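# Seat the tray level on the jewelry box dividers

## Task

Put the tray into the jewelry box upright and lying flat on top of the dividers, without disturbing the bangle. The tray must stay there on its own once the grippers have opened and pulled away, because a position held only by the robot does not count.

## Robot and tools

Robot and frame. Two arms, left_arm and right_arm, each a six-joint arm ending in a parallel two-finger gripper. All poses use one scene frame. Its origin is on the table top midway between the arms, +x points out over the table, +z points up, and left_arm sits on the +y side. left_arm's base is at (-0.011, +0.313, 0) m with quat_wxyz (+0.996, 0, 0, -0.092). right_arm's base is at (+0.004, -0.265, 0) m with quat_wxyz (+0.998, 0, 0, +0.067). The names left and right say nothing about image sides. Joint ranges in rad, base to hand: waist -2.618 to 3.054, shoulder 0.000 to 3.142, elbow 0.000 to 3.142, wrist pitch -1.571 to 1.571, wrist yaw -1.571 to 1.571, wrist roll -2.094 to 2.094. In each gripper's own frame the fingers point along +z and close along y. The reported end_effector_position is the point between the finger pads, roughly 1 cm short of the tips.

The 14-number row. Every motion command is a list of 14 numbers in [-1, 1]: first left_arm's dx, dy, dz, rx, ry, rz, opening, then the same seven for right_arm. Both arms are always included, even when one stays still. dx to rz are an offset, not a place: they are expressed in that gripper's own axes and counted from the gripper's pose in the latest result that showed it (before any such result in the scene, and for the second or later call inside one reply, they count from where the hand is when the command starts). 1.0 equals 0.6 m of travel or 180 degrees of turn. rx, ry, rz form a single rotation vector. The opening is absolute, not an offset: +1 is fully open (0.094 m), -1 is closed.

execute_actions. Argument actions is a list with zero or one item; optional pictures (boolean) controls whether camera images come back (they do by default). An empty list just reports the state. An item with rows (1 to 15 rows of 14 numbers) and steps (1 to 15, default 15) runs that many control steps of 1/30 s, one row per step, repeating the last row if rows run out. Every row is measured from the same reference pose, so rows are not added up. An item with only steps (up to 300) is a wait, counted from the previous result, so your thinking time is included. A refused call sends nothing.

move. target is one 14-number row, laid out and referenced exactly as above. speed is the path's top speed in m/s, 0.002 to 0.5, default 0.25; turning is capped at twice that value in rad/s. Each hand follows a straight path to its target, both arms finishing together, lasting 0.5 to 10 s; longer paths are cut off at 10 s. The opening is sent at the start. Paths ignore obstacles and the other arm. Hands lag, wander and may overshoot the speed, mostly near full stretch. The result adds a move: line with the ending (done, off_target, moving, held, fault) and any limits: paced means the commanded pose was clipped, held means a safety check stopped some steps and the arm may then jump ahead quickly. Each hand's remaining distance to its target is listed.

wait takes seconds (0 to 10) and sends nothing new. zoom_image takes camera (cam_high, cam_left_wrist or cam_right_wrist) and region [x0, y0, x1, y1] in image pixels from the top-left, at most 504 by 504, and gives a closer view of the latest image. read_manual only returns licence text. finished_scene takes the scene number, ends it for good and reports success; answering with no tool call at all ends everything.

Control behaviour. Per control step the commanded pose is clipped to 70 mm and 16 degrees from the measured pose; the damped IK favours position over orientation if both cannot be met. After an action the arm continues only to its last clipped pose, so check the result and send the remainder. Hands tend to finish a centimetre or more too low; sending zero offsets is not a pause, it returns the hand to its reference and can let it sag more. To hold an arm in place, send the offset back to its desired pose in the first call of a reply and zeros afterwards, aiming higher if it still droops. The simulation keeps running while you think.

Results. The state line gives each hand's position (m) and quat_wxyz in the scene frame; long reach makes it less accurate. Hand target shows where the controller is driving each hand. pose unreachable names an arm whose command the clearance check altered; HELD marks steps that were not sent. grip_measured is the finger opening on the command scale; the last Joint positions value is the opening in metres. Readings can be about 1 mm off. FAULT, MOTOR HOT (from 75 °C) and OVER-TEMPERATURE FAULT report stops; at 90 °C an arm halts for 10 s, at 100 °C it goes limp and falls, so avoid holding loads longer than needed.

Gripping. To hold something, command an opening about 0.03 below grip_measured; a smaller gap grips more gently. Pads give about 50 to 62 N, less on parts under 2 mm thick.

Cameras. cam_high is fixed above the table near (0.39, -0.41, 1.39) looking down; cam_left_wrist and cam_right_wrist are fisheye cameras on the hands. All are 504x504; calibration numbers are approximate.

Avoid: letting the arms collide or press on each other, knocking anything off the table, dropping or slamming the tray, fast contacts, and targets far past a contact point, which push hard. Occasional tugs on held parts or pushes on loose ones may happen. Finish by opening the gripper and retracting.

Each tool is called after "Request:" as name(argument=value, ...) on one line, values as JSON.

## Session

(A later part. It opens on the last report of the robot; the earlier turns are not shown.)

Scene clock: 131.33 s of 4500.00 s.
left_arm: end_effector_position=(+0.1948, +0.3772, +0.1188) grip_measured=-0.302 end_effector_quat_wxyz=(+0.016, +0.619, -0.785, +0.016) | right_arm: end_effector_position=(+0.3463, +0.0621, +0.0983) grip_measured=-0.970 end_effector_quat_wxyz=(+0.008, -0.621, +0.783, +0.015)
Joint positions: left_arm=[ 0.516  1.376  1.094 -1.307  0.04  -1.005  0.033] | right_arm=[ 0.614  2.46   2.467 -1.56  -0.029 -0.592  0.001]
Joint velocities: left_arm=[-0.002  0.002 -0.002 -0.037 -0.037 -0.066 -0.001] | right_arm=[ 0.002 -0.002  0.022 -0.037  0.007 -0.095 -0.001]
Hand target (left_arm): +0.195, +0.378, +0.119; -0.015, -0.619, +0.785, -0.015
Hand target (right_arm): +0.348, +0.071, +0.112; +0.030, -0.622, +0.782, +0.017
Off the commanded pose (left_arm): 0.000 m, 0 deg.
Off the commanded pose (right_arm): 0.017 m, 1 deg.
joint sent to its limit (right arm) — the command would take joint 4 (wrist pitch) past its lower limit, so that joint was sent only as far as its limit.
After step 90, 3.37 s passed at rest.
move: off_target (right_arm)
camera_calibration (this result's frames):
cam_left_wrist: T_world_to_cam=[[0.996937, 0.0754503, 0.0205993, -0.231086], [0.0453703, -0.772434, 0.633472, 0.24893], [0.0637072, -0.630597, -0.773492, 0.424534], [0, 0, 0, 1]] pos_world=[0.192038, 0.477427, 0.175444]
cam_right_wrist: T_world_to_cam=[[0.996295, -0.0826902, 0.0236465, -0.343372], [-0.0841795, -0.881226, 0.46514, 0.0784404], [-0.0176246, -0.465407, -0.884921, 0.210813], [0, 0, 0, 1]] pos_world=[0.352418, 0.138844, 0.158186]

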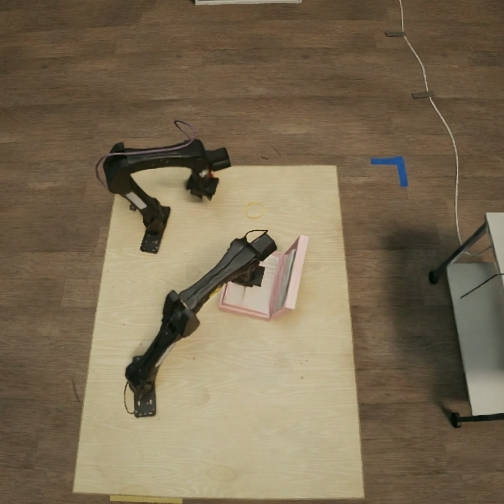

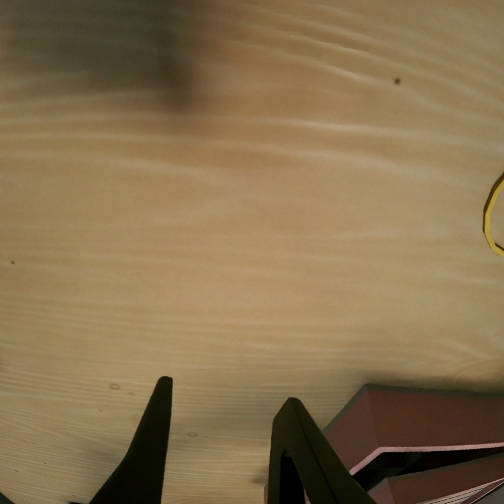

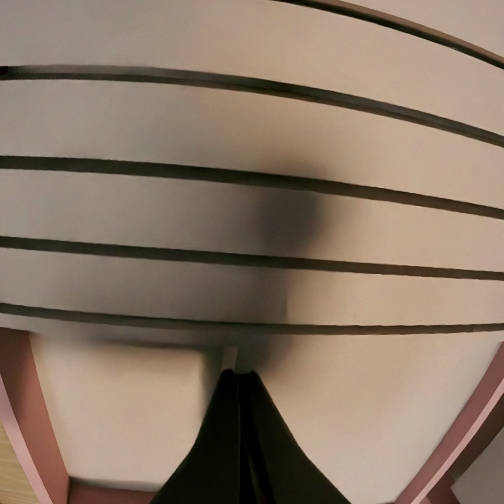

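Request:
move(target=[0,0,0,0,0,0,-0.3,-0.012,0.007,0.02,0,0,0,-1], speed=0.02)

Request:
zoom_image(camera="cam_high", region=[205, 225, 315, 335])

Request:
zoom_image(camera="cam_left_wrist", region=[304, 354, 504, 504])

Scene clock: 142.03 s of 4500.00 s.
left_arm: end_effector_position=(+0.1950, +0.3768, +0.1188) grip_measured=-0.302 end_effector_quat_wxyz=(+0.016, +0.619, -0.785, +0.017) | right_arm: end_effector_position=(+0.3456, +0.0640, +0.0872) grip_measured=-0.970 end_effector_quat_wxyz=(+0.000, -0.620, +0.784, +0.014)
Joint positions: left_arm=[ 0.516  1.376  1.094 -1.307  0.043 -1.005  0.033] | right_arm=[ 0.619  2.476  2.451 -1.543 -0.027 -0.585  0.001]
Joint velocities: left_arm=[-0.007 -0.012 -0.007  0.007  0.007  0.081 -0.   ] | right_arm=[-0.012  0.007  0.012 -0.022  0.007  0.022 -0.001]
Hand target (left_arm): +0.195, +0.377, +0.119; -0.016, -0.619, +0.785, -0.016
Hand target (right_arm): +0.344, +0.070, +0.086; +0.007, -0.621, +0.783, +0.015
Off the commanded pose (left_arm): 0.000 m, 0 deg.
Off the commanded pose (right_arm): 0.007 m, 1 deg.
After step 90, 6.67 s passed at rest.
move: done
camera_calibration (this result's frames):
cam_left_wrist: T_world_to_cam=[[0.996915, 0.0755533, 0.0212739, -0.231321], [0.0448584, -0.77083, 0.635459, 0.247822], [0.0644096, -0.632544, -0.771841, 0.424657], [0, 0, 0, 1]] pos_world=[0.192139, 0.47712, 0.175208]
cam_right_wrist: T_world_to_cam=[[0.996286, -0.0847669, 0.0151534, -0.341399], [-0.0817444, -0.875684, 0.475915, 0.0830304], [-0.0270722, -0.475386, -0.879361, 0.205315], [0, 0, 0, 1]] pos_world=[0.352476, 0.141373, 0.146204]

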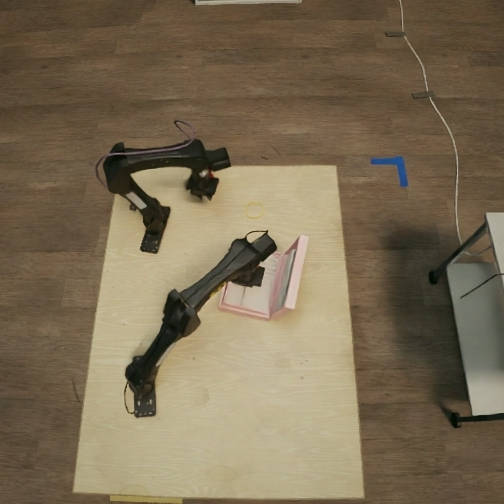

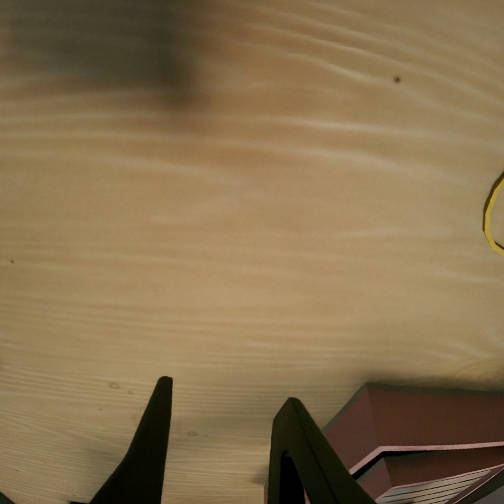

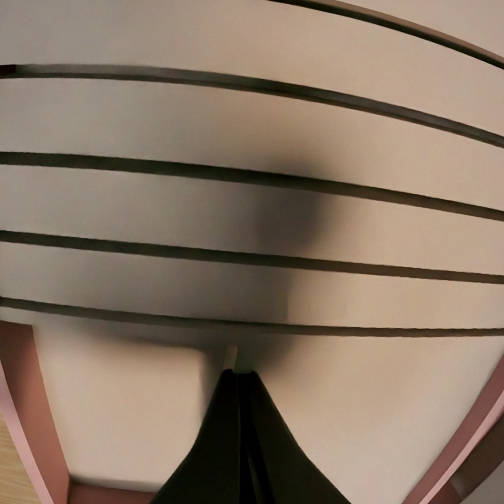

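Region (205, 225, 315, 335) of cam_high's 504x504 image, scaled by 4.582, with more detail than that image has.

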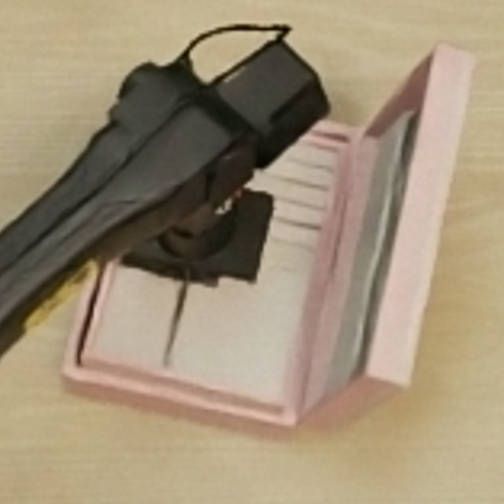

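Region (304, 354, 504, 504) of cam_left_wrist's 504x504 image, scaled by 2.520, with more detail than that image has; it fills the top 378 rows of this view, and the rest is white.

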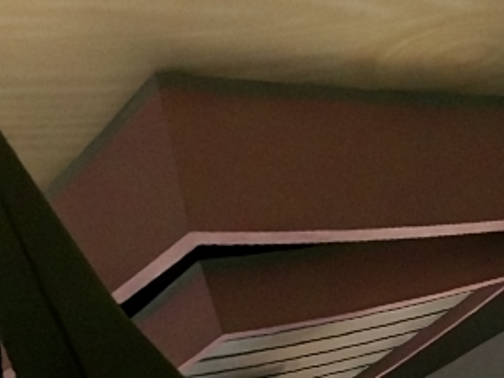

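Request:
move(target=[0,0,0,0,0,0,-0.3,-0.006,0.02,-0.01,0,-0.008,0,-1], speed=0.015)

Request:
zoom_image(camera="cam_high", region=[205, 225, 315, 335])

Request:
zoom_image(camera="cam_left_wrist", region=[304, 354, 504, 504])

Scene clock: 147.73 s of 4500.00 s.
left_arm: end_effector_position=(+0.1951, +0.3764, +0.1188) grip_measured=-0.302 end_effector_quat_wxyz=(+0.016, +0.619, -0.785, +0.018) | right_arm: end_effector_position=(+0.3383, +0.0626, +0.0786) grip_measured=-0.971 end_effector_quat_wxyz=(-0.011, -0.620, +0.785, +0.012)
Joint positions: left_arm=[ 0.516  1.376  1.094 -1.307  0.045 -1.005  0.033] | right_arm=[ 0.628  2.458  2.383 -1.516 -0.027 -0.574  0.001]
Joint velocities: left_arm=[-0.002 -0.012 -0.002 -0.037  0.081 -0.007  0.   ] | right_arm=[-0.002  0.007 -0.007  0.051 -0.007  0.066  0.   ]
Hand target (left_arm): +0.195, +0.377, +0.119; -0.016, -0.619, +0.785, -0.017
Hand target (right_arm): +0.335, +0.070, +0.093; +0.010, -0.621, +0.784, +0.022
Off the commanded pose (left_arm): 0.000 m, 0 deg.
Off the commanded pose (right_arm): 0.017 m, 3 deg.
After step 90, 1.43 s passed at rest.
move: off_target (right_arm)
camera_calibration (this result's frames):
cam_left_wrist: T_world_to_cam=[[0.996896, 0.0756429, 0.0218519, -0.231524], [0.0444183, -0.769451, 0.637159, 0.246873], [0.0650105, -0.63421, -0.770422, 0.42476], [0, 0, 0, 1]] pos_world=[0.192226, 0.476857, 0.175006]
cam_right_wrist: T_world_to_cam=[[0.996249, -0.0865364, 0.00010236, -0.332728], [-0.0754175, -0.867662, 0.491401, 0.0814631], [-0.0424353, -0.489566, -0.870933, 0.20229], [0, 0, 0, 1]] pos_world=[0.346208, 0.140924, 0.136185]

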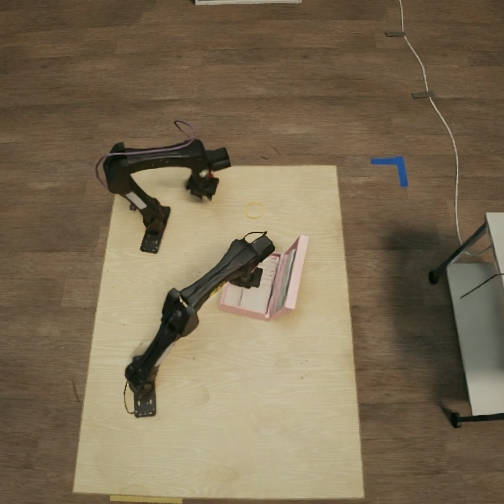

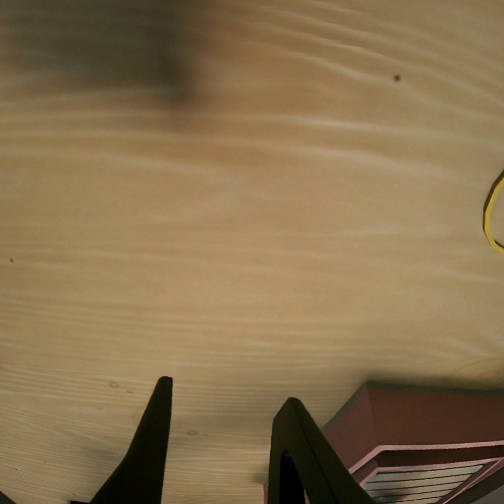

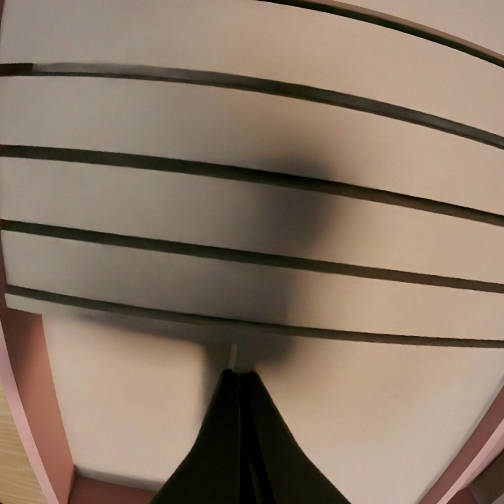

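Region (205, 225, 315, 335) of cam_high's 504x504 image, scaled by 4.582, with more detail than that image has.

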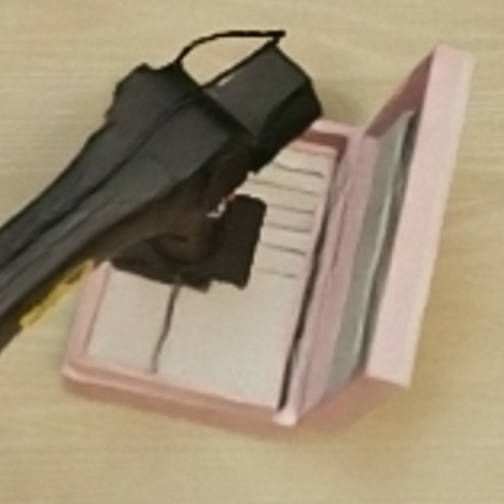

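Region (304, 354, 504, 504) of cam_left_wrist's 504x504 image, scaled by 2.520, with more detail than that image has; it fills the top 378 rows of this view, and the rest is white.

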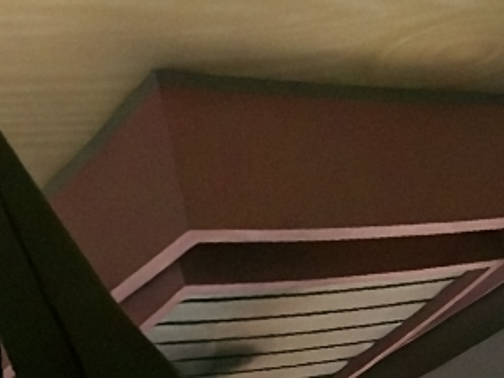

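Request:
move(target=[0,0,0,0,0,0,-0.3,-0.022,-0.006,-0.008,0,-0.012,0,-1], speed=0.015)

Request:
zoom_image(camera="cam_high", region=[205, 225, 315, 335])

Scene clock: 153.57 s of 4500.00 s.
left_arm: end_effector_position=(+0.1953, +0.3759, +0.1188) grip_measured=-0.302 end_effector_quat_wxyz=(+0.017, +0.619, -0.785, +0.020) | right_arm: end_effector_position=(+0.3409, +0.0654, +0.0774) grip_measured=-0.971 end_effector_quat_wxyz=(-0.013, -0.619, +0.785, +0.013)
Joint positions: left_arm=[ 0.516  1.376  1.094 -1.307  0.048 -1.005  0.033] | right_arm=[ 0.628  2.495  2.446 -1.546 -0.028 -0.574  0.001]
Joint velocities: left_arm=[ 0.007 -0.007 -0.007 -0.066  0.066 -0.081 -0.   ] | right_arm=[-0.002  0.017  0.017  0.022 -0.037  0.022 -0.   ]
Hand target (left_arm): +0.195, +0.376, +0.119; -0.016, -0.619, +0.785, -0.018
Hand target (right_arm): +0.345, +0.074, +0.083; +0.004, -0.619, +0.785, +0.024
Off the commanded pose (left_arm): 0.000 m, 0 deg.
Off the commanded pose (right_arm): 0.012 m, 2 deg.
After step 90, 1.37 s passed at rest.
move: off_target (right_arm)
camera_calibration (this result's frames):
cam_left_wrist: T_world_to_cam=[[0.996872, 0.075749, 0.022526, -0.23176], [0.0439031, -0.767838, 0.639138, 0.245765], [0.0657104, -0.63615, -0.768762, 0.424877], [0, 0, 0, 1]] pos_world=[0.192327, 0.476549, 0.174772]
cam_right_wrist: T_world_to_cam=[[0.996207, -0.0869445, -0.00352873, -0.334778], [-0.0738854, -0.866605, 0.493494, 0.0839259], [-0.0459647, -0.491362, -0.869742, 0.203934], [0, 0, 0, 1]] pos_world=[0.349083, 0.143829, 0.134772]

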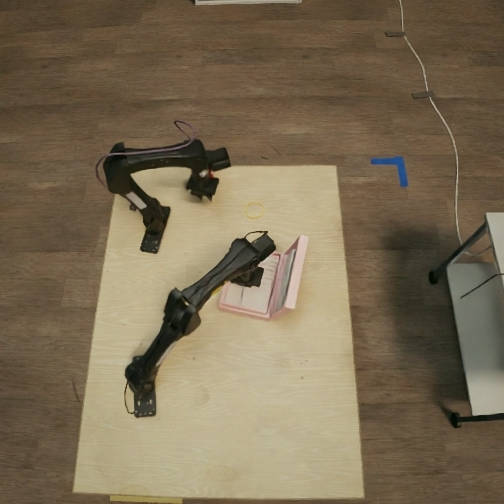

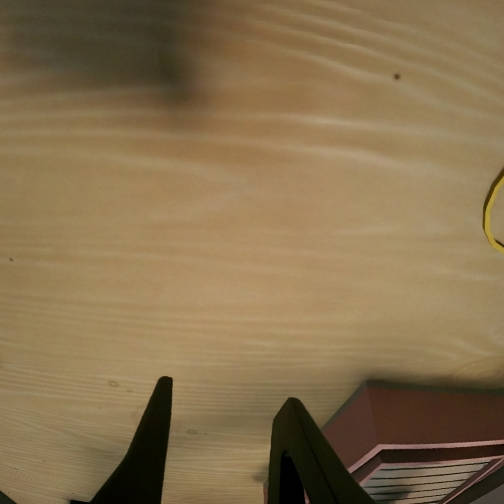

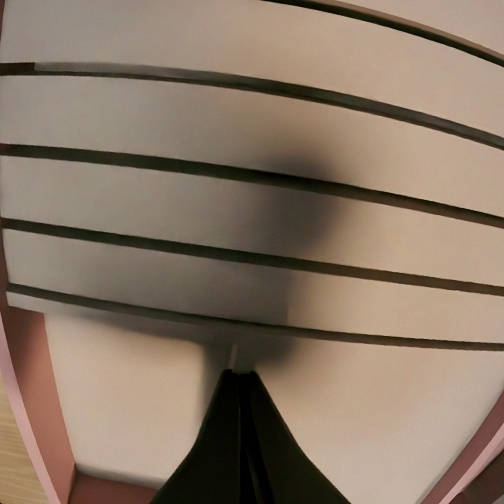

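Region (205, 225, 315, 335) of cam_high's 504x504 image, scaled by 4.582, with more detail than that image has.

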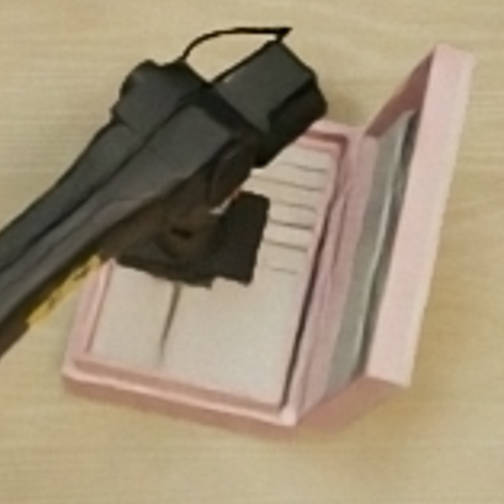

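Request:
move(target=[0,0,0,0,0,0,-0.3,-0.015,-0.003,0.008,0,-0.008,-0.012,-1], speed=0.015)

Request:
zoom_image(camera="cam_high", region=[205, 225, 315, 335])

Scene clock: 161.97 s of 4500.00 s.
left_arm: end_effector_position=(+0.1954, +0.3755, +0.1189) grip_measured=-0.302 end_effector_quat_wxyz=(+0.017, +0.619, -0.785, +0.021) | right_arm: end_effector_position=(+0.3411, +0.0654, +0.0775) grip_measured=-0.971 end_effector_quat_wxyz=(-0.013, -0.627, +0.778, +0.013)
Joint positions: left_arm=[ 0.516  1.376  1.094 -1.307  0.05  -1.005  0.033] | right_arm=[ 0.628  2.495  2.447 -1.546 -0.027 -0.594  0.001]
Joint velocities: left_arm=[-0.002  0.012  0.012  0.007 -0.007  0.037 -0.   ] | right_arm=[-0.007  0.007 -0.017  0.007 -0.051 -0.051 -0.001]
Hand target (left_arm): +0.195, +0.376, +0.119; -0.017, -0.619, +0.785, -0.019
Hand target (right_arm): +0.344, +0.073, +0.073; -0.003, -0.634, +0.773, +0.021
Off the commanded pose (left_arm): 0.000 m, 0 deg.
Off the commanded pose (right_arm): 0.010 m, 2 deg.
After step 90, 3.67 s passed at rest.
move: done
camera_calibration (this result's frames):
cam_left_wrist: T_world_to_cam=[[0.996852, 0.0758414, 0.0231035, -0.231963], [0.04346, -0.766451, 0.640831, 0.244815], [0.0663092, -0.63781, -0.767334, 0.424975], [0, 0, 0, 1]] pos_world=[0.192414, 0.476284, 0.174572]
cam_right_wrist: T_world_to_cam=[[0.99779, -0.0663995, -0.00243085, -0.336962], [-0.056582, -0.868303, 0.492796, 0.0781799], [-0.0348321, -0.491569, -0.870142, 0.200276], [0, 0, 0, 1]] pos_world=[0.347617, 0.143959, 0.134923]

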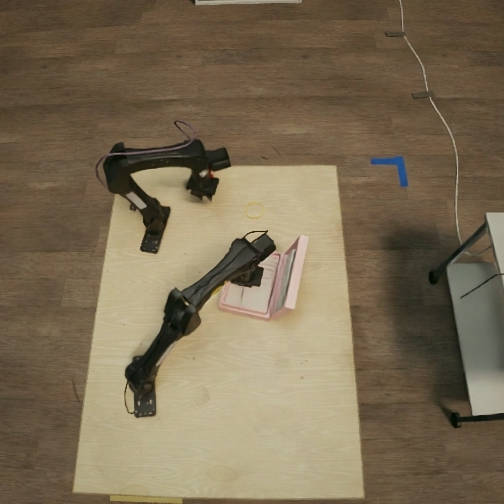

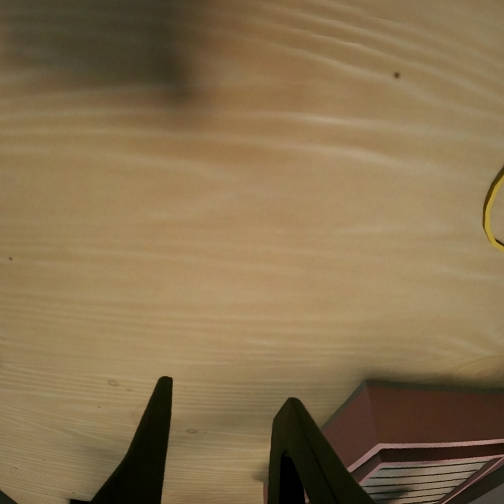

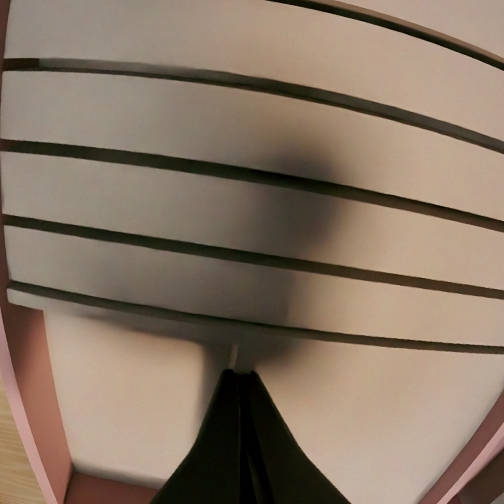

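Region (205, 225, 315, 335) of cam_high's 504x504 image, scaled by 4.582, with more detail than that image has.

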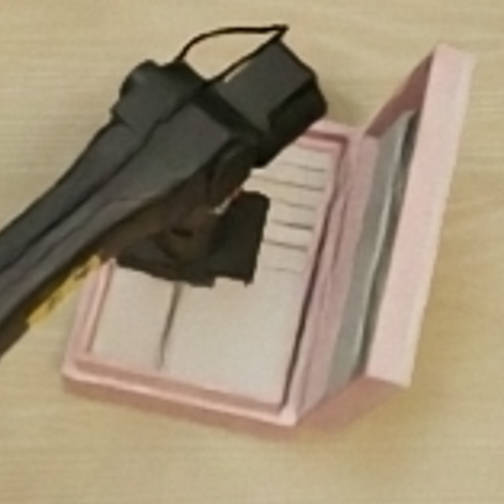

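Request:
move(target=[0,0,0,0,0,0,-0.3,-0.012,-0.018,-0.005,0.008,0,-0.004,-1], speed=0.015)

Request:
zoom_image(camera="cam_high", region=[205, 225, 315, 335])

Scene clock: 171.33 s of 4500.00 s.
left_arm: end_effector_position=(+0.1956, +0.3752, +0.1189) grip_measured=-0.302 end_effector_quat_wxyz=(+0.018, +0.619, -0.785, +0.022) | right_arm: end_effector_position=(+0.3463, +0.0672, +0.0771) grip_measured=-0.971 end_effector_quat_wxyz=(-0.009, -0.628, +0.778, +0.006)
Joint positions: left_arm=[ 0.516  1.376  1.094 -1.307  0.053 -1.005  0.033] | right_arm=[ 0.628  2.526  2.504 -1.565 -0.014 -0.597  0.001]
Joint velocities: left_arm=[-0.012 -0.002  0.007  0.007 -0.007 -0.051  0.002] | right_arm=[-0.017 -0.007  0.007 -0.081  0.022 -0.051 -0.   ]
Hand target (left_arm): +0.195, +0.376, +0.119; -0.017, -0.619, +0.785, -0.021
Hand target (right_arm): +0.353, +0.070, +0.080; +0.003, -0.632, +0.775, +0.004
Off the commanded pose (left_arm): 0.000 m, 0 deg.
Off the commanded pose (right_arm): 0.008 m, 1 deg.
joint sent to its limit (right arm) — the command would take joint 4 (wrist pitch) past its lower limit, so that joint was sent only as far as its limit.
After step 90, 5.23 s passed at rest.
move: done
camera_calibration (this result's frames):
cam_left_wrist: T_world_to_cam=[[0.996832, 0.0759349, 0.0236809, -0.232167], [0.0430157, -0.76506, 0.64252, 0.243865], [0.066907, -0.639466, -0.765903, 0.425071], [0, 0, 0, 1]] pos_world=[0.192501, 0.476019, 0.174373]
cam_right_wrist: T_world_to_cam=[[0.997897, -0.0638346, 0.011246, -0.343348], [-0.0609876, -0.865933, 0.496427, 0.0813135], [-0.021951, -0.496069, -0.868006, 0.196734], [0, 0, 0, 1]] pos_world=[0.351903, 0.146088, 0.134261]

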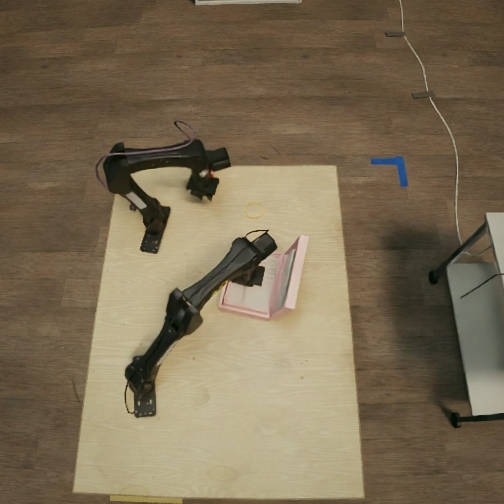

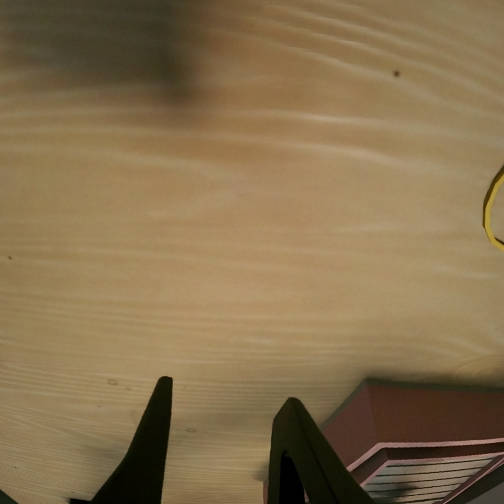

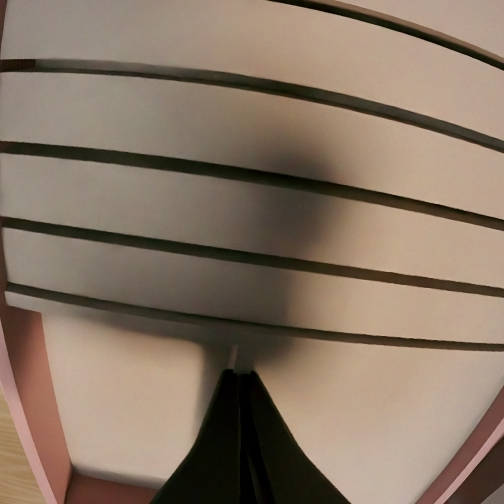

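Region (205, 225, 315, 335) of cam_high's 504x504 image, scaled by 4.582, with more detail than that image has.

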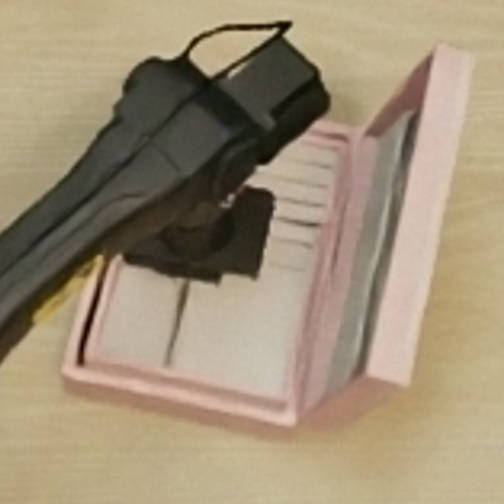

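Request:
move(target=[0,0,0,0,0,0,-0.3,-0.018,0.011,0.012,0,-0.01,0.004,-1], speed=0.012)

Request:
zoom_image(camera="cam_high", region=[205, 225, 315, 335])

Scene clock: 181.53 s of 4500.00 s.
left_arm: end_effector_position=(+0.1957, +0.3748, +0.1189) grip_measured=-0.302 end_effector_quat_wxyz=(+0.018, +0.619, -0.785, +0.023) | right_arm: end_effector_position=(+0.3461, +0.0676, +0.0763) grip_measured=-0.971 end_effector_quat_wxyz=(-0.006, -0.621, +0.784, +0.007)
Joint positions: left_arm=[ 0.516  1.376  1.094 -1.307  0.055 -1.005  0.033] | right_arm=[ 0.628  2.51   2.471 -1.542 -0.015 -0.577  0.001]
Joint velocities: left_arm=[-0.007  0.007 -0.022 -0.007  0.051 -0.037  0.   ] | right_arm=[ 0.017 -0.012 -0.012 -0.022  0.051  0.051 -0.   ]
Hand target (left_arm): +0.196, +0.375, +0.119; -0.018, -0.619, +0.785, -0.022
Hand target (right_arm): +0.342, +0.079, +0.070; +0.002, -0.624, +0.782, +0.016
Off the commanded pose (left_arm): 0.000 m, 0 deg.
Off the commanded pose (right_arm): 0.014 m, 2 deg.
After step 90, 5.57 s passed at rest.
move: off_target (right_arm)
camera_calibration (this result's frames):
cam_left_wrist: T_world_to_cam=[[0.99681, 0.0760298, 0.024258, -0.23237], [0.04257, -0.763666, 0.644206, 0.242915], [0.0675039, -0.641119, -0.764467, 0.425164], [0, 0, 0, 1]] pos_world=[0.192588, 0.475754, 0.174174]
cam_right_wrist: T_world_to_cam=[[0.99647, -0.0825343, 0.0153187, -0.3416], [-0.0793612, -0.866782, 0.492333, 0.0887287], [-0.0273563, -0.491811, -0.870272, 0.197938], [0, 0, 0, 1]] pos_world=[0.352851, 0.146062, 0.133808]

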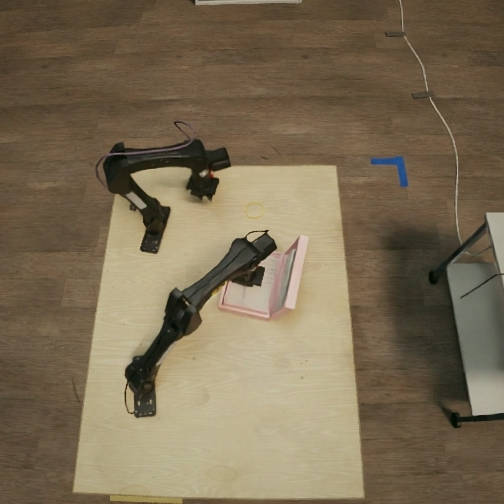

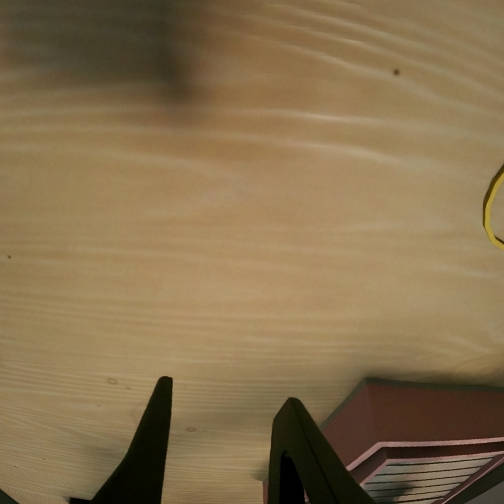

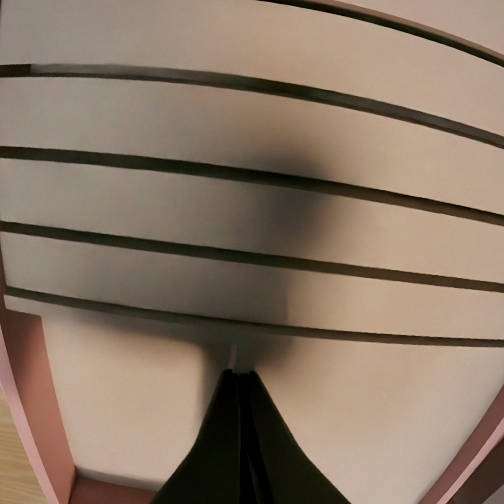

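Region (205, 225, 315, 335) of cam_high's 504x504 image, scaled by 4.582, with more detail than that image has.

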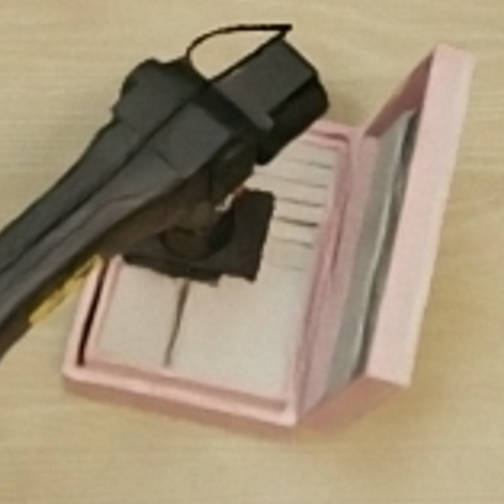

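Waist is sticking; command larger sideways.

Request:
move(target=[0,0,0,0,0,0,-0.3,-0.022,0.02,0,0,0,0,-1], speed=0.012)

Request:
zoom_image(camera="cam_high", region=[205, 225, 315, 335])

Scene clock: 188.40 s of 4500.00 s.
left_arm: end_effector_position=(+0.1958, +0.3744, +0.1189) grip_measured=-0.302 end_effector_quat_wxyz=(+0.018, +0.619, -0.784, +0.024) | right_arm: end_effector_position=(+0.3398, +0.0730, +0.0695) grip_measured=-0.971 end_effector_quat_wxyz=(-0.015, -0.619, +0.785, -0.001)
Joint positions: left_arm=[ 0.516  1.376  1.094 -1.307  0.057 -1.005  0.033] | right_arm=[ 0.651  2.535  2.489 -1.555 -0.002 -0.549  0.001]
Joint velocities: left_arm=[-0.012 -0.022 -0.017  0.051  0.037  0.051 -0.   ] | right_arm=[ 0.007  0.007  0.027 -0.007 -0.037  0.022 -0.   ]
Hand target (left_arm): +0.196, +0.375, +0.119; -0.018, -0.619, +0.785, -0.023
Hand target (right_arm): +0.337, +0.083, +0.076; -0.004, -0.621, +0.784, +0.007
Off the commanded pose (left_arm): 0.000 m, 0 deg.
Off the commanded pose (right_arm): 0.013 m, 1 deg.
joint sent to its limit (right arm) — the command would take joint 4 (wrist pitch) past its lower limit, so that joint was sent only as far as its limit.
After step 90, 2.17 s passed at rest.
move: off_target (right_arm)
camera_calibration (this result's frames):
cam_left_wrist: T_world_to_cam=[[0.996789, 0.0761258, 0.0248349, -0.232574], [0.042123, -0.762268, 0.645889, 0.241964], [0.0680997, -0.642769, -0.763027, 0.425256], [0, 0, 0, 1]] pos_world=[0.192676, 0.475488, 0.173976]
cam_right_wrist: T_world_to_cam=[[0.99607, -0.0876586, 0.0126747, -0.334063], [-0.08175, -0.854839, 0.512413, 0.0948288], [-0.0340826, -0.511436, -0.858645, 0.197474], [0, 0, 0, 1]] pos_world=[0.347233, 0.152775, 0.125203]

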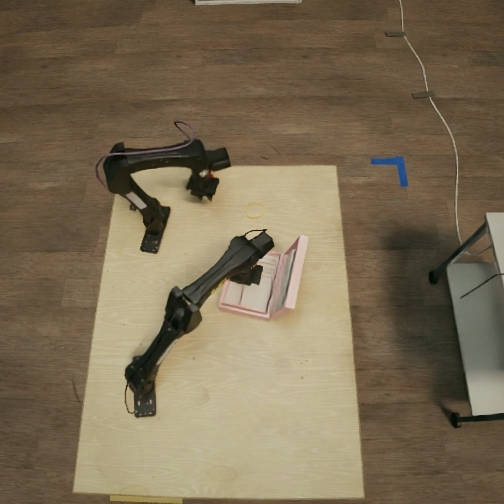

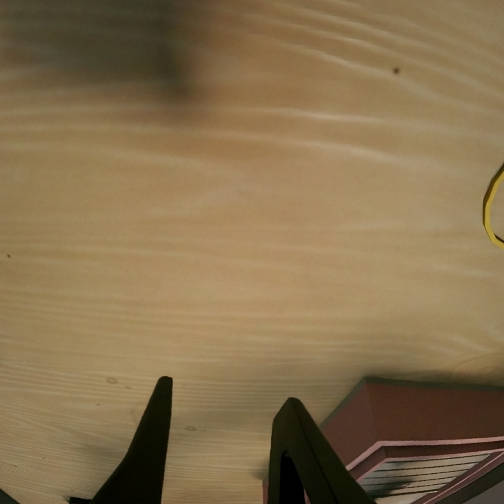

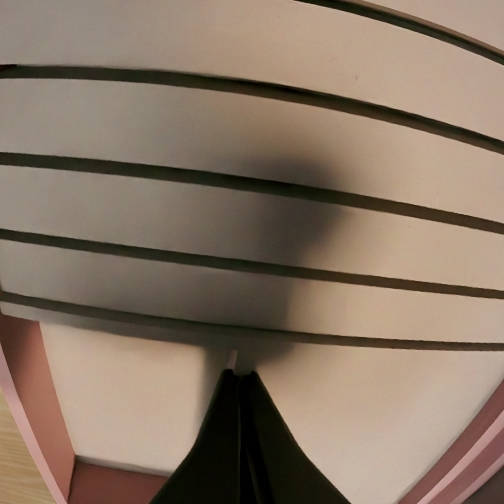

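Region (205, 225, 315, 335) of cam_high's 504x504 image, scaled by 4.582, with more detail than that image has.

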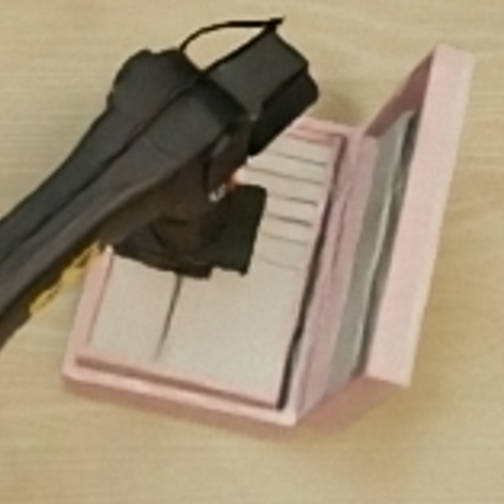

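Going in. Lower further.

Request:
move(target=[0,0,0,0,0,0,-0.3,-0.006,-0.008,0.025,0.006,-0.01,-0.004,-1], speed=0.012)

Request:
zoom_image(camera="cam_high", region=[205, 225, 315, 335])

Scene clock: 194.77 s of 4500.00 s.
left_arm: end_effector_position=(+0.1960, +0.3740, +0.1190) grip_measured=-0.302 end_effector_quat_wxyz=(+0.019, +0.619, -0.784, +0.025) | right_arm: end_effector_position=(+0.3405, +0.0738, +0.0650) grip_measured=-0.971 end_effector_quat_wxyz=(-0.002, -0.622, +0.783, +0.001)
Joint positions: left_arm=[ 0.516  1.376  1.094 -1.307  0.059 -1.005  0.033] | right_arm=[ 0.651  2.484  2.376 -1.467 -0.002 -0.556  0.001]
Joint velocities: left_arm=[ 0.002  0.002 -0.007 -0.022  0.037 -0.022 -0.001] | right_arm=[-0.012 -0.017 -0.012  0.022 -0.037 -0.022  0.001]
Hand target (left_arm): +0.196, +0.374, +0.119; -0.018, -0.619, +0.784, -0.024
Hand target (right_arm): +0.345, +0.075, +0.054; +0.002, -0.624, +0.781, +0.001
Off the commanded pose (left_arm): 0.000 m, 0 deg.
Off the commanded pose (right_arm): 0.012 m, 1 deg.
After step 90, 1.53 s passed at rest.
move: off_target (right_arm)
camera_calibration (this result's frames):
cam_left_wrist: T_world_to_cam=[[0.996767, 0.0762232, 0.0254116, -0.232779], [0.0416747, -0.760867, 0.647568, 0.241014], [0.0686945, -0.644416, -0.761584, 0.425345], [0, 0, 0, 1]] pos_world=[0.192763, 0.475222, 0.173778]
cam_right_wrist: T_world_to_cam=[[0.996227, -0.0815938, 0.0295674, -0.336278], [-0.0855143, -0.864798, 0.494784, 0.101004], [-0.0148014, -0.495446, -0.868513, 0.186891], [0, 0, 0, 1]] pos_world=[0.346413, 0.152504, 0.122285]

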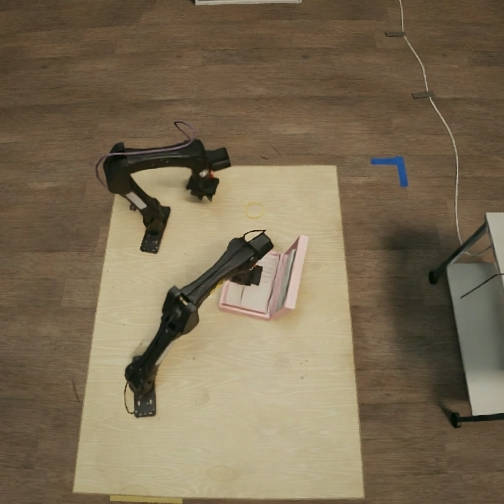

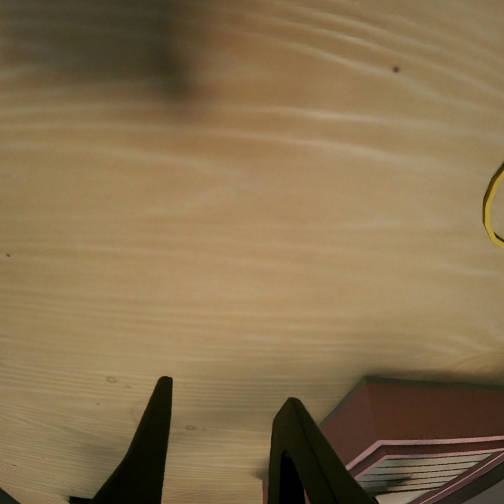

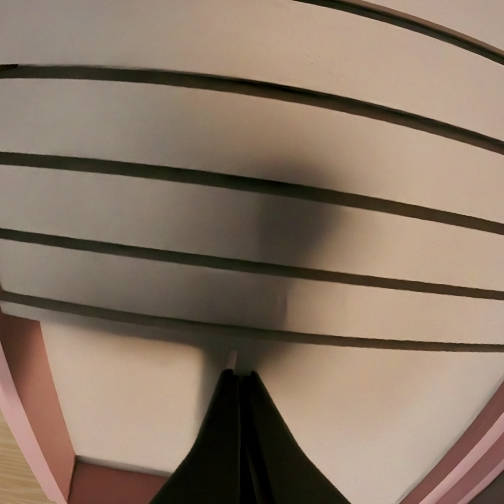

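Region (205, 225, 315, 335) of cam_high's 504x504 image, scaled by 4.582, with more detail than that image has.

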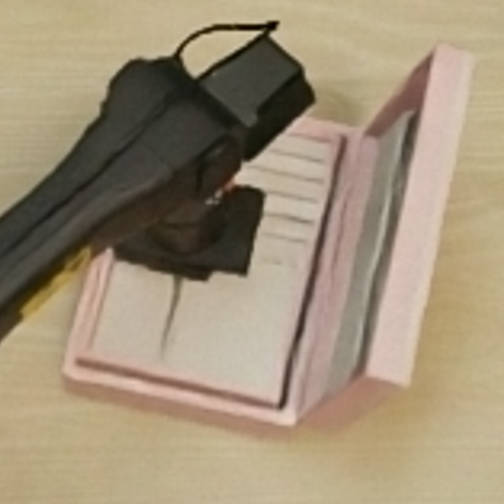

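Request:
move(target=[0,0,0,0,0,0,-0.3,0,0,0,0,0,0,-0.6])

Request:
move(target=[0,0,0,0,0,0,-0.3,0.07,0.04,-0.17,0,0,0,-0.6], speed=0.15)

Scene clock: 199.43 s of 4500.00 s.
left_arm: end_effector_position=(+0.1961, +0.3736, +0.1190) grip_measured=-0.302 end_effector_quat_wxyz=(+0.019, +0.619, -0.784, +0.026) | right_arm: end_effector_position=(+0.3384, +0.0740, +0.0651) grip_measured=-0.602 end_effector_quat_wxyz=(-0.005, -0.622, +0.783, +0.004)
Joint positions: left_arm=[ 0.516  1.376  1.094 -1.307  0.062 -1.005  0.033] | right_arm=[ 0.651  2.483  2.376 -1.472 -0.009 -0.556  0.019]
Joint velocities: left_arm=[-0.002 -0.007 -0.002 -0.007  0.022 -0.007  0.   ] | right_arm=[-0.007 -0.017  0.007 -0.007 -0.022  0.051  0.   ]
Hand target (left_arm): +0.196, +0.374, +0.119; -0.019, -0.619, +0.784, -0.025
Hand target (right_arm): +0.341, +0.074, +0.065; -0.002, -0.622, +0.783, +0.001
Off the commanded pose (left_arm): 0.000 m, 0 deg.
Off the commanded pose (right_arm): 0.002 m, 1 deg.
After step 90, 0.97 s passed at rest.
move: done
camera_calibration (this result's frames):
cam_left_wrist: T_world_to_cam=[[0.996745, 0.0763217, 0.025988, -0.232983], [0.0412251, -0.759462, 0.649244, 0.240063], [0.0692883, -0.646059, -0.760136, 0.425432], [0, 0, 0, 1]] pos_world=[0.192851, 0.474955, 0.173581]
cam_right_wrist: T_world_to_cam=[[0.996509, -0.0809101, 0.0205884, -0.333681], [-0.0804886, -0.865523, 0.49436, 0.0993142], [-0.022179, -0.494291, -0.869014, 0.189478], [0, 0, 0, 1]] pos_world=[0.344712, 0.152618, 0.122432]

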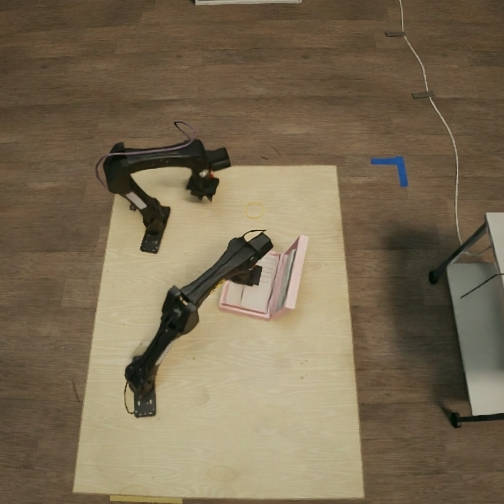

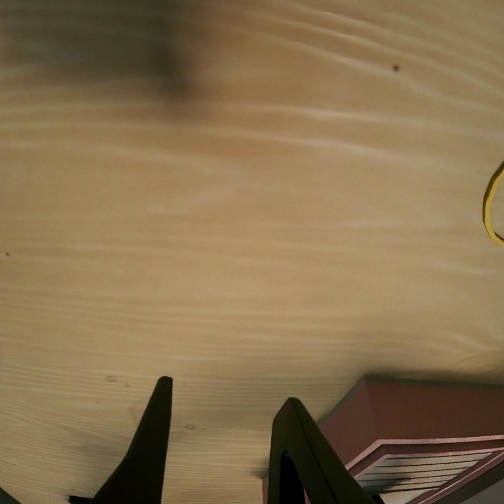

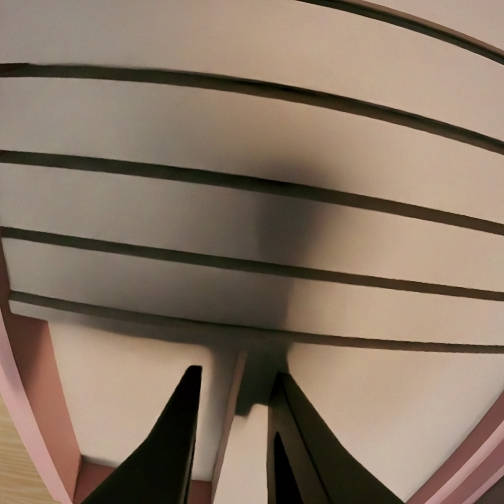

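Scene clock: 200.73 s of 4500.00 s.
left_arm: end_effector_position=(+0.1962, +0.3732, +0.1190) grip_measured=-0.302 end_effector_quat_wxyz=(+0.019, +0.619, -0.784, +0.027) | right_arm: end_effector_position=(+0.3084, +0.0440, +0.1658) grip_measured=-0.602 end_effector_quat_wxyz=(+0.044, -0.621, +0.782, +0.010)
Joint positions: left_arm=[ 0.516  1.376  1.094 -1.307  0.064 -1.005  0.033] | right_arm=[ 0.651  2.187  2.266 -1.56  -0.01  -0.556  0.019]
Joint velocities: left_arm=[ 0.017 -0.002 -0.002  0.022  0.081 -0.022 -0.   ] | right_arm=[ 0.002 -0.017  0.012 -0.007 -0.022 -0.022 -0.001]
Hand target (left_arm): +0.196, +0.374, +0.119; -0.019, -0.619, +0.784, -0.026
Hand target (right_arm): +0.306, +0.039, +0.166; +0.038, -0.621, +0.783, +0.009
Off the commanded pose (left_arm): 0.000 m, 0 deg.
Off the commanded pose (right_arm): 0.006 m, 6 deg.
joint sent to its limit (right arm) — the command would take joint 4 (wrist pitch) past its lower limit, so that joint was sent only as far as its limit.
move: off_target (right_arm)
camera_calibration (this result's frames):
cam_left_wrist: T_world_to_cam=[[0.996722, 0.0764216, 0.0265642, -0.233188], [0.0407742, -0.758053, 0.650917, 0.239113], [0.0698812, -0.6477, -0.758684, 0.425517], [0, 0, 0, 1]] pos_world=[0.192939, 0.474688, 0.173385]
cam_right_wrist: T_world_to_cam=[[0.992916, -0.0845229, 0.0835099, -0.317448], [-0.11226, -0.897611, 0.426254, 0.0437211], [0.0389312, -0.432609, -0.900741, 0.245172], [0, 0, 0, 1]] pos_world=[0.310562, 0.118477, 0.228711]

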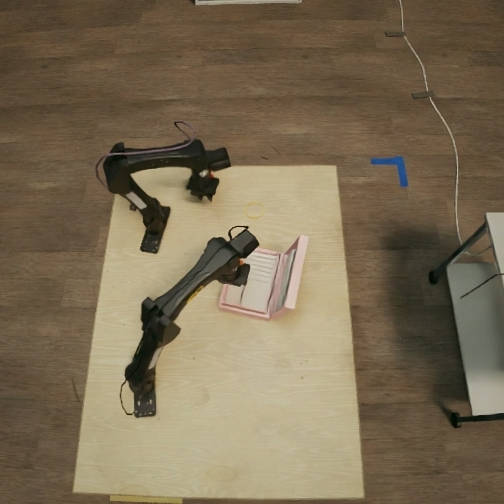

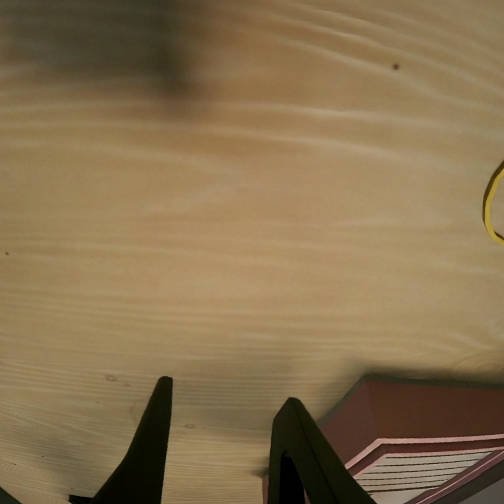

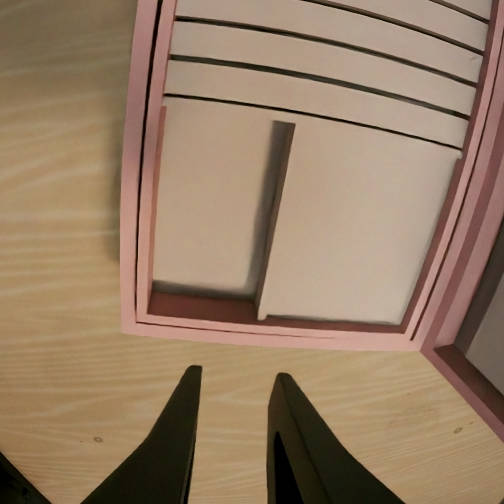

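Seated.

Request:
move(target=[0,0,0,0,0,0,-0.3,0.35,0,0,0,0,0,-0.6], speed=0.35)

Request:
finished_scene(scene=2)

Scene clock: 208.90 s of 4500.00 s.
left_arm: end_effector_position=(+0.1963, +0.3729, +0.1190) grip_measured=-0.302 end_effector_quat_wxyz=(+0.020, +0.619, -0.784, +0.028) | right_arm: end_effector_position=(+0.2630, -0.1589, +0.1479) grip_measured=-0.602 end_effector_quat_wxyz=(+0.038, -0.619, +0.784, +0.005)
Joint positions: left_arm=[ 0.516  1.376  1.094 -1.307  0.066 -1.005  0.033] | right_arm=[ 0.229  1.538  1.35  -1.313 -0.033 -0.972  0.019]
Joint velocities: left_arm=[ 0.012 -0.017  0.012  0.007 -0.095 -0.022  0.002] | right_arm=[-0.002 -0.022  0.022  0.066  0.066  0.022  0.   ]
Hand target (left_arm): +0.196, +0.373, +0.119; -0.019, -0.619, +0.784, -0.027
Hand target (right_arm): +0.260, -0.159, +0.148; +0.045, -0.621, +0.782, +0.011
Off the commanded pose (left_arm): 0.000 m, 0 deg.
Off the commanded pose (right_arm): 0.002 m, 1 deg.
After step 90, 3.83 s passed at rest.
move: done
camera_calibration (this result's frames):
cam_left_wrist: T_world_to_cam=[[0.996702, 0.0765057, 0.0270442, -0.23336], [0.0403974, -0.756877, 0.652308, 0.23832], [0.0703744, -0.649064, -0.757471, 0.425586], [0, 0, 0, 1]] pos_world=[0.193012, 0.474465, 0.173222]
cam_right_wrist: T_world_to_cam=[[0.992691, -0.0889794, 0.0815362, -0.288393], [-0.115945, -0.890646, 0.439667, -0.135836], [0.0334985, -0.445907, -0.894452, 0.141436], [0, 0, 0, 1]] pos_world=[0.265798, -0.0835757, 0.209745]

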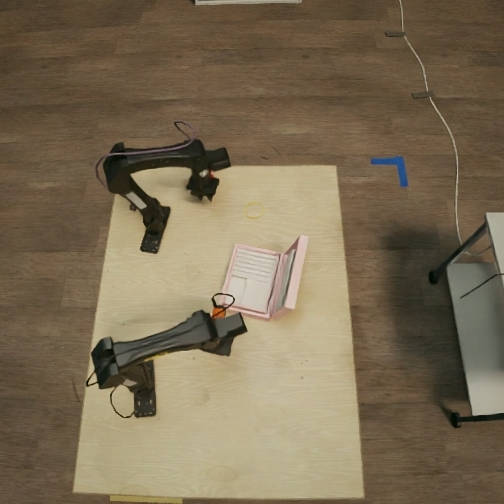

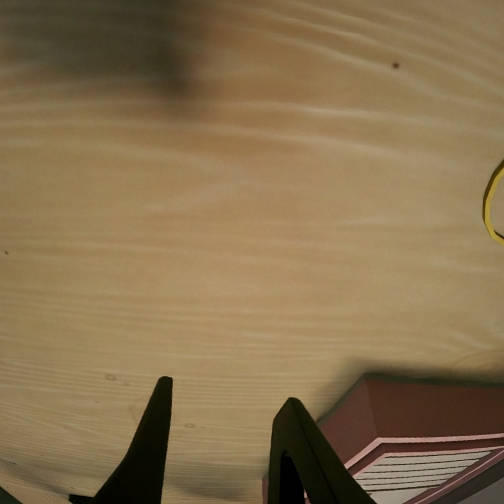

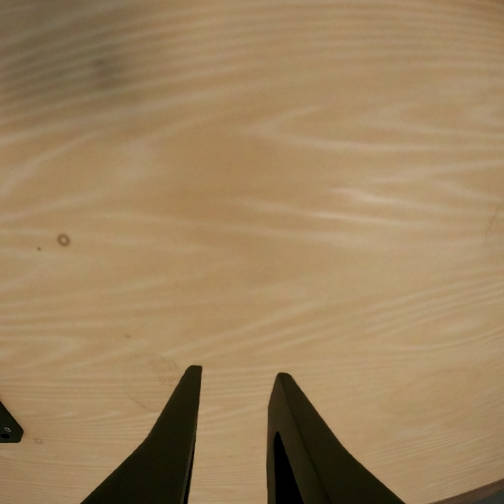

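The scene is finished: the task was done.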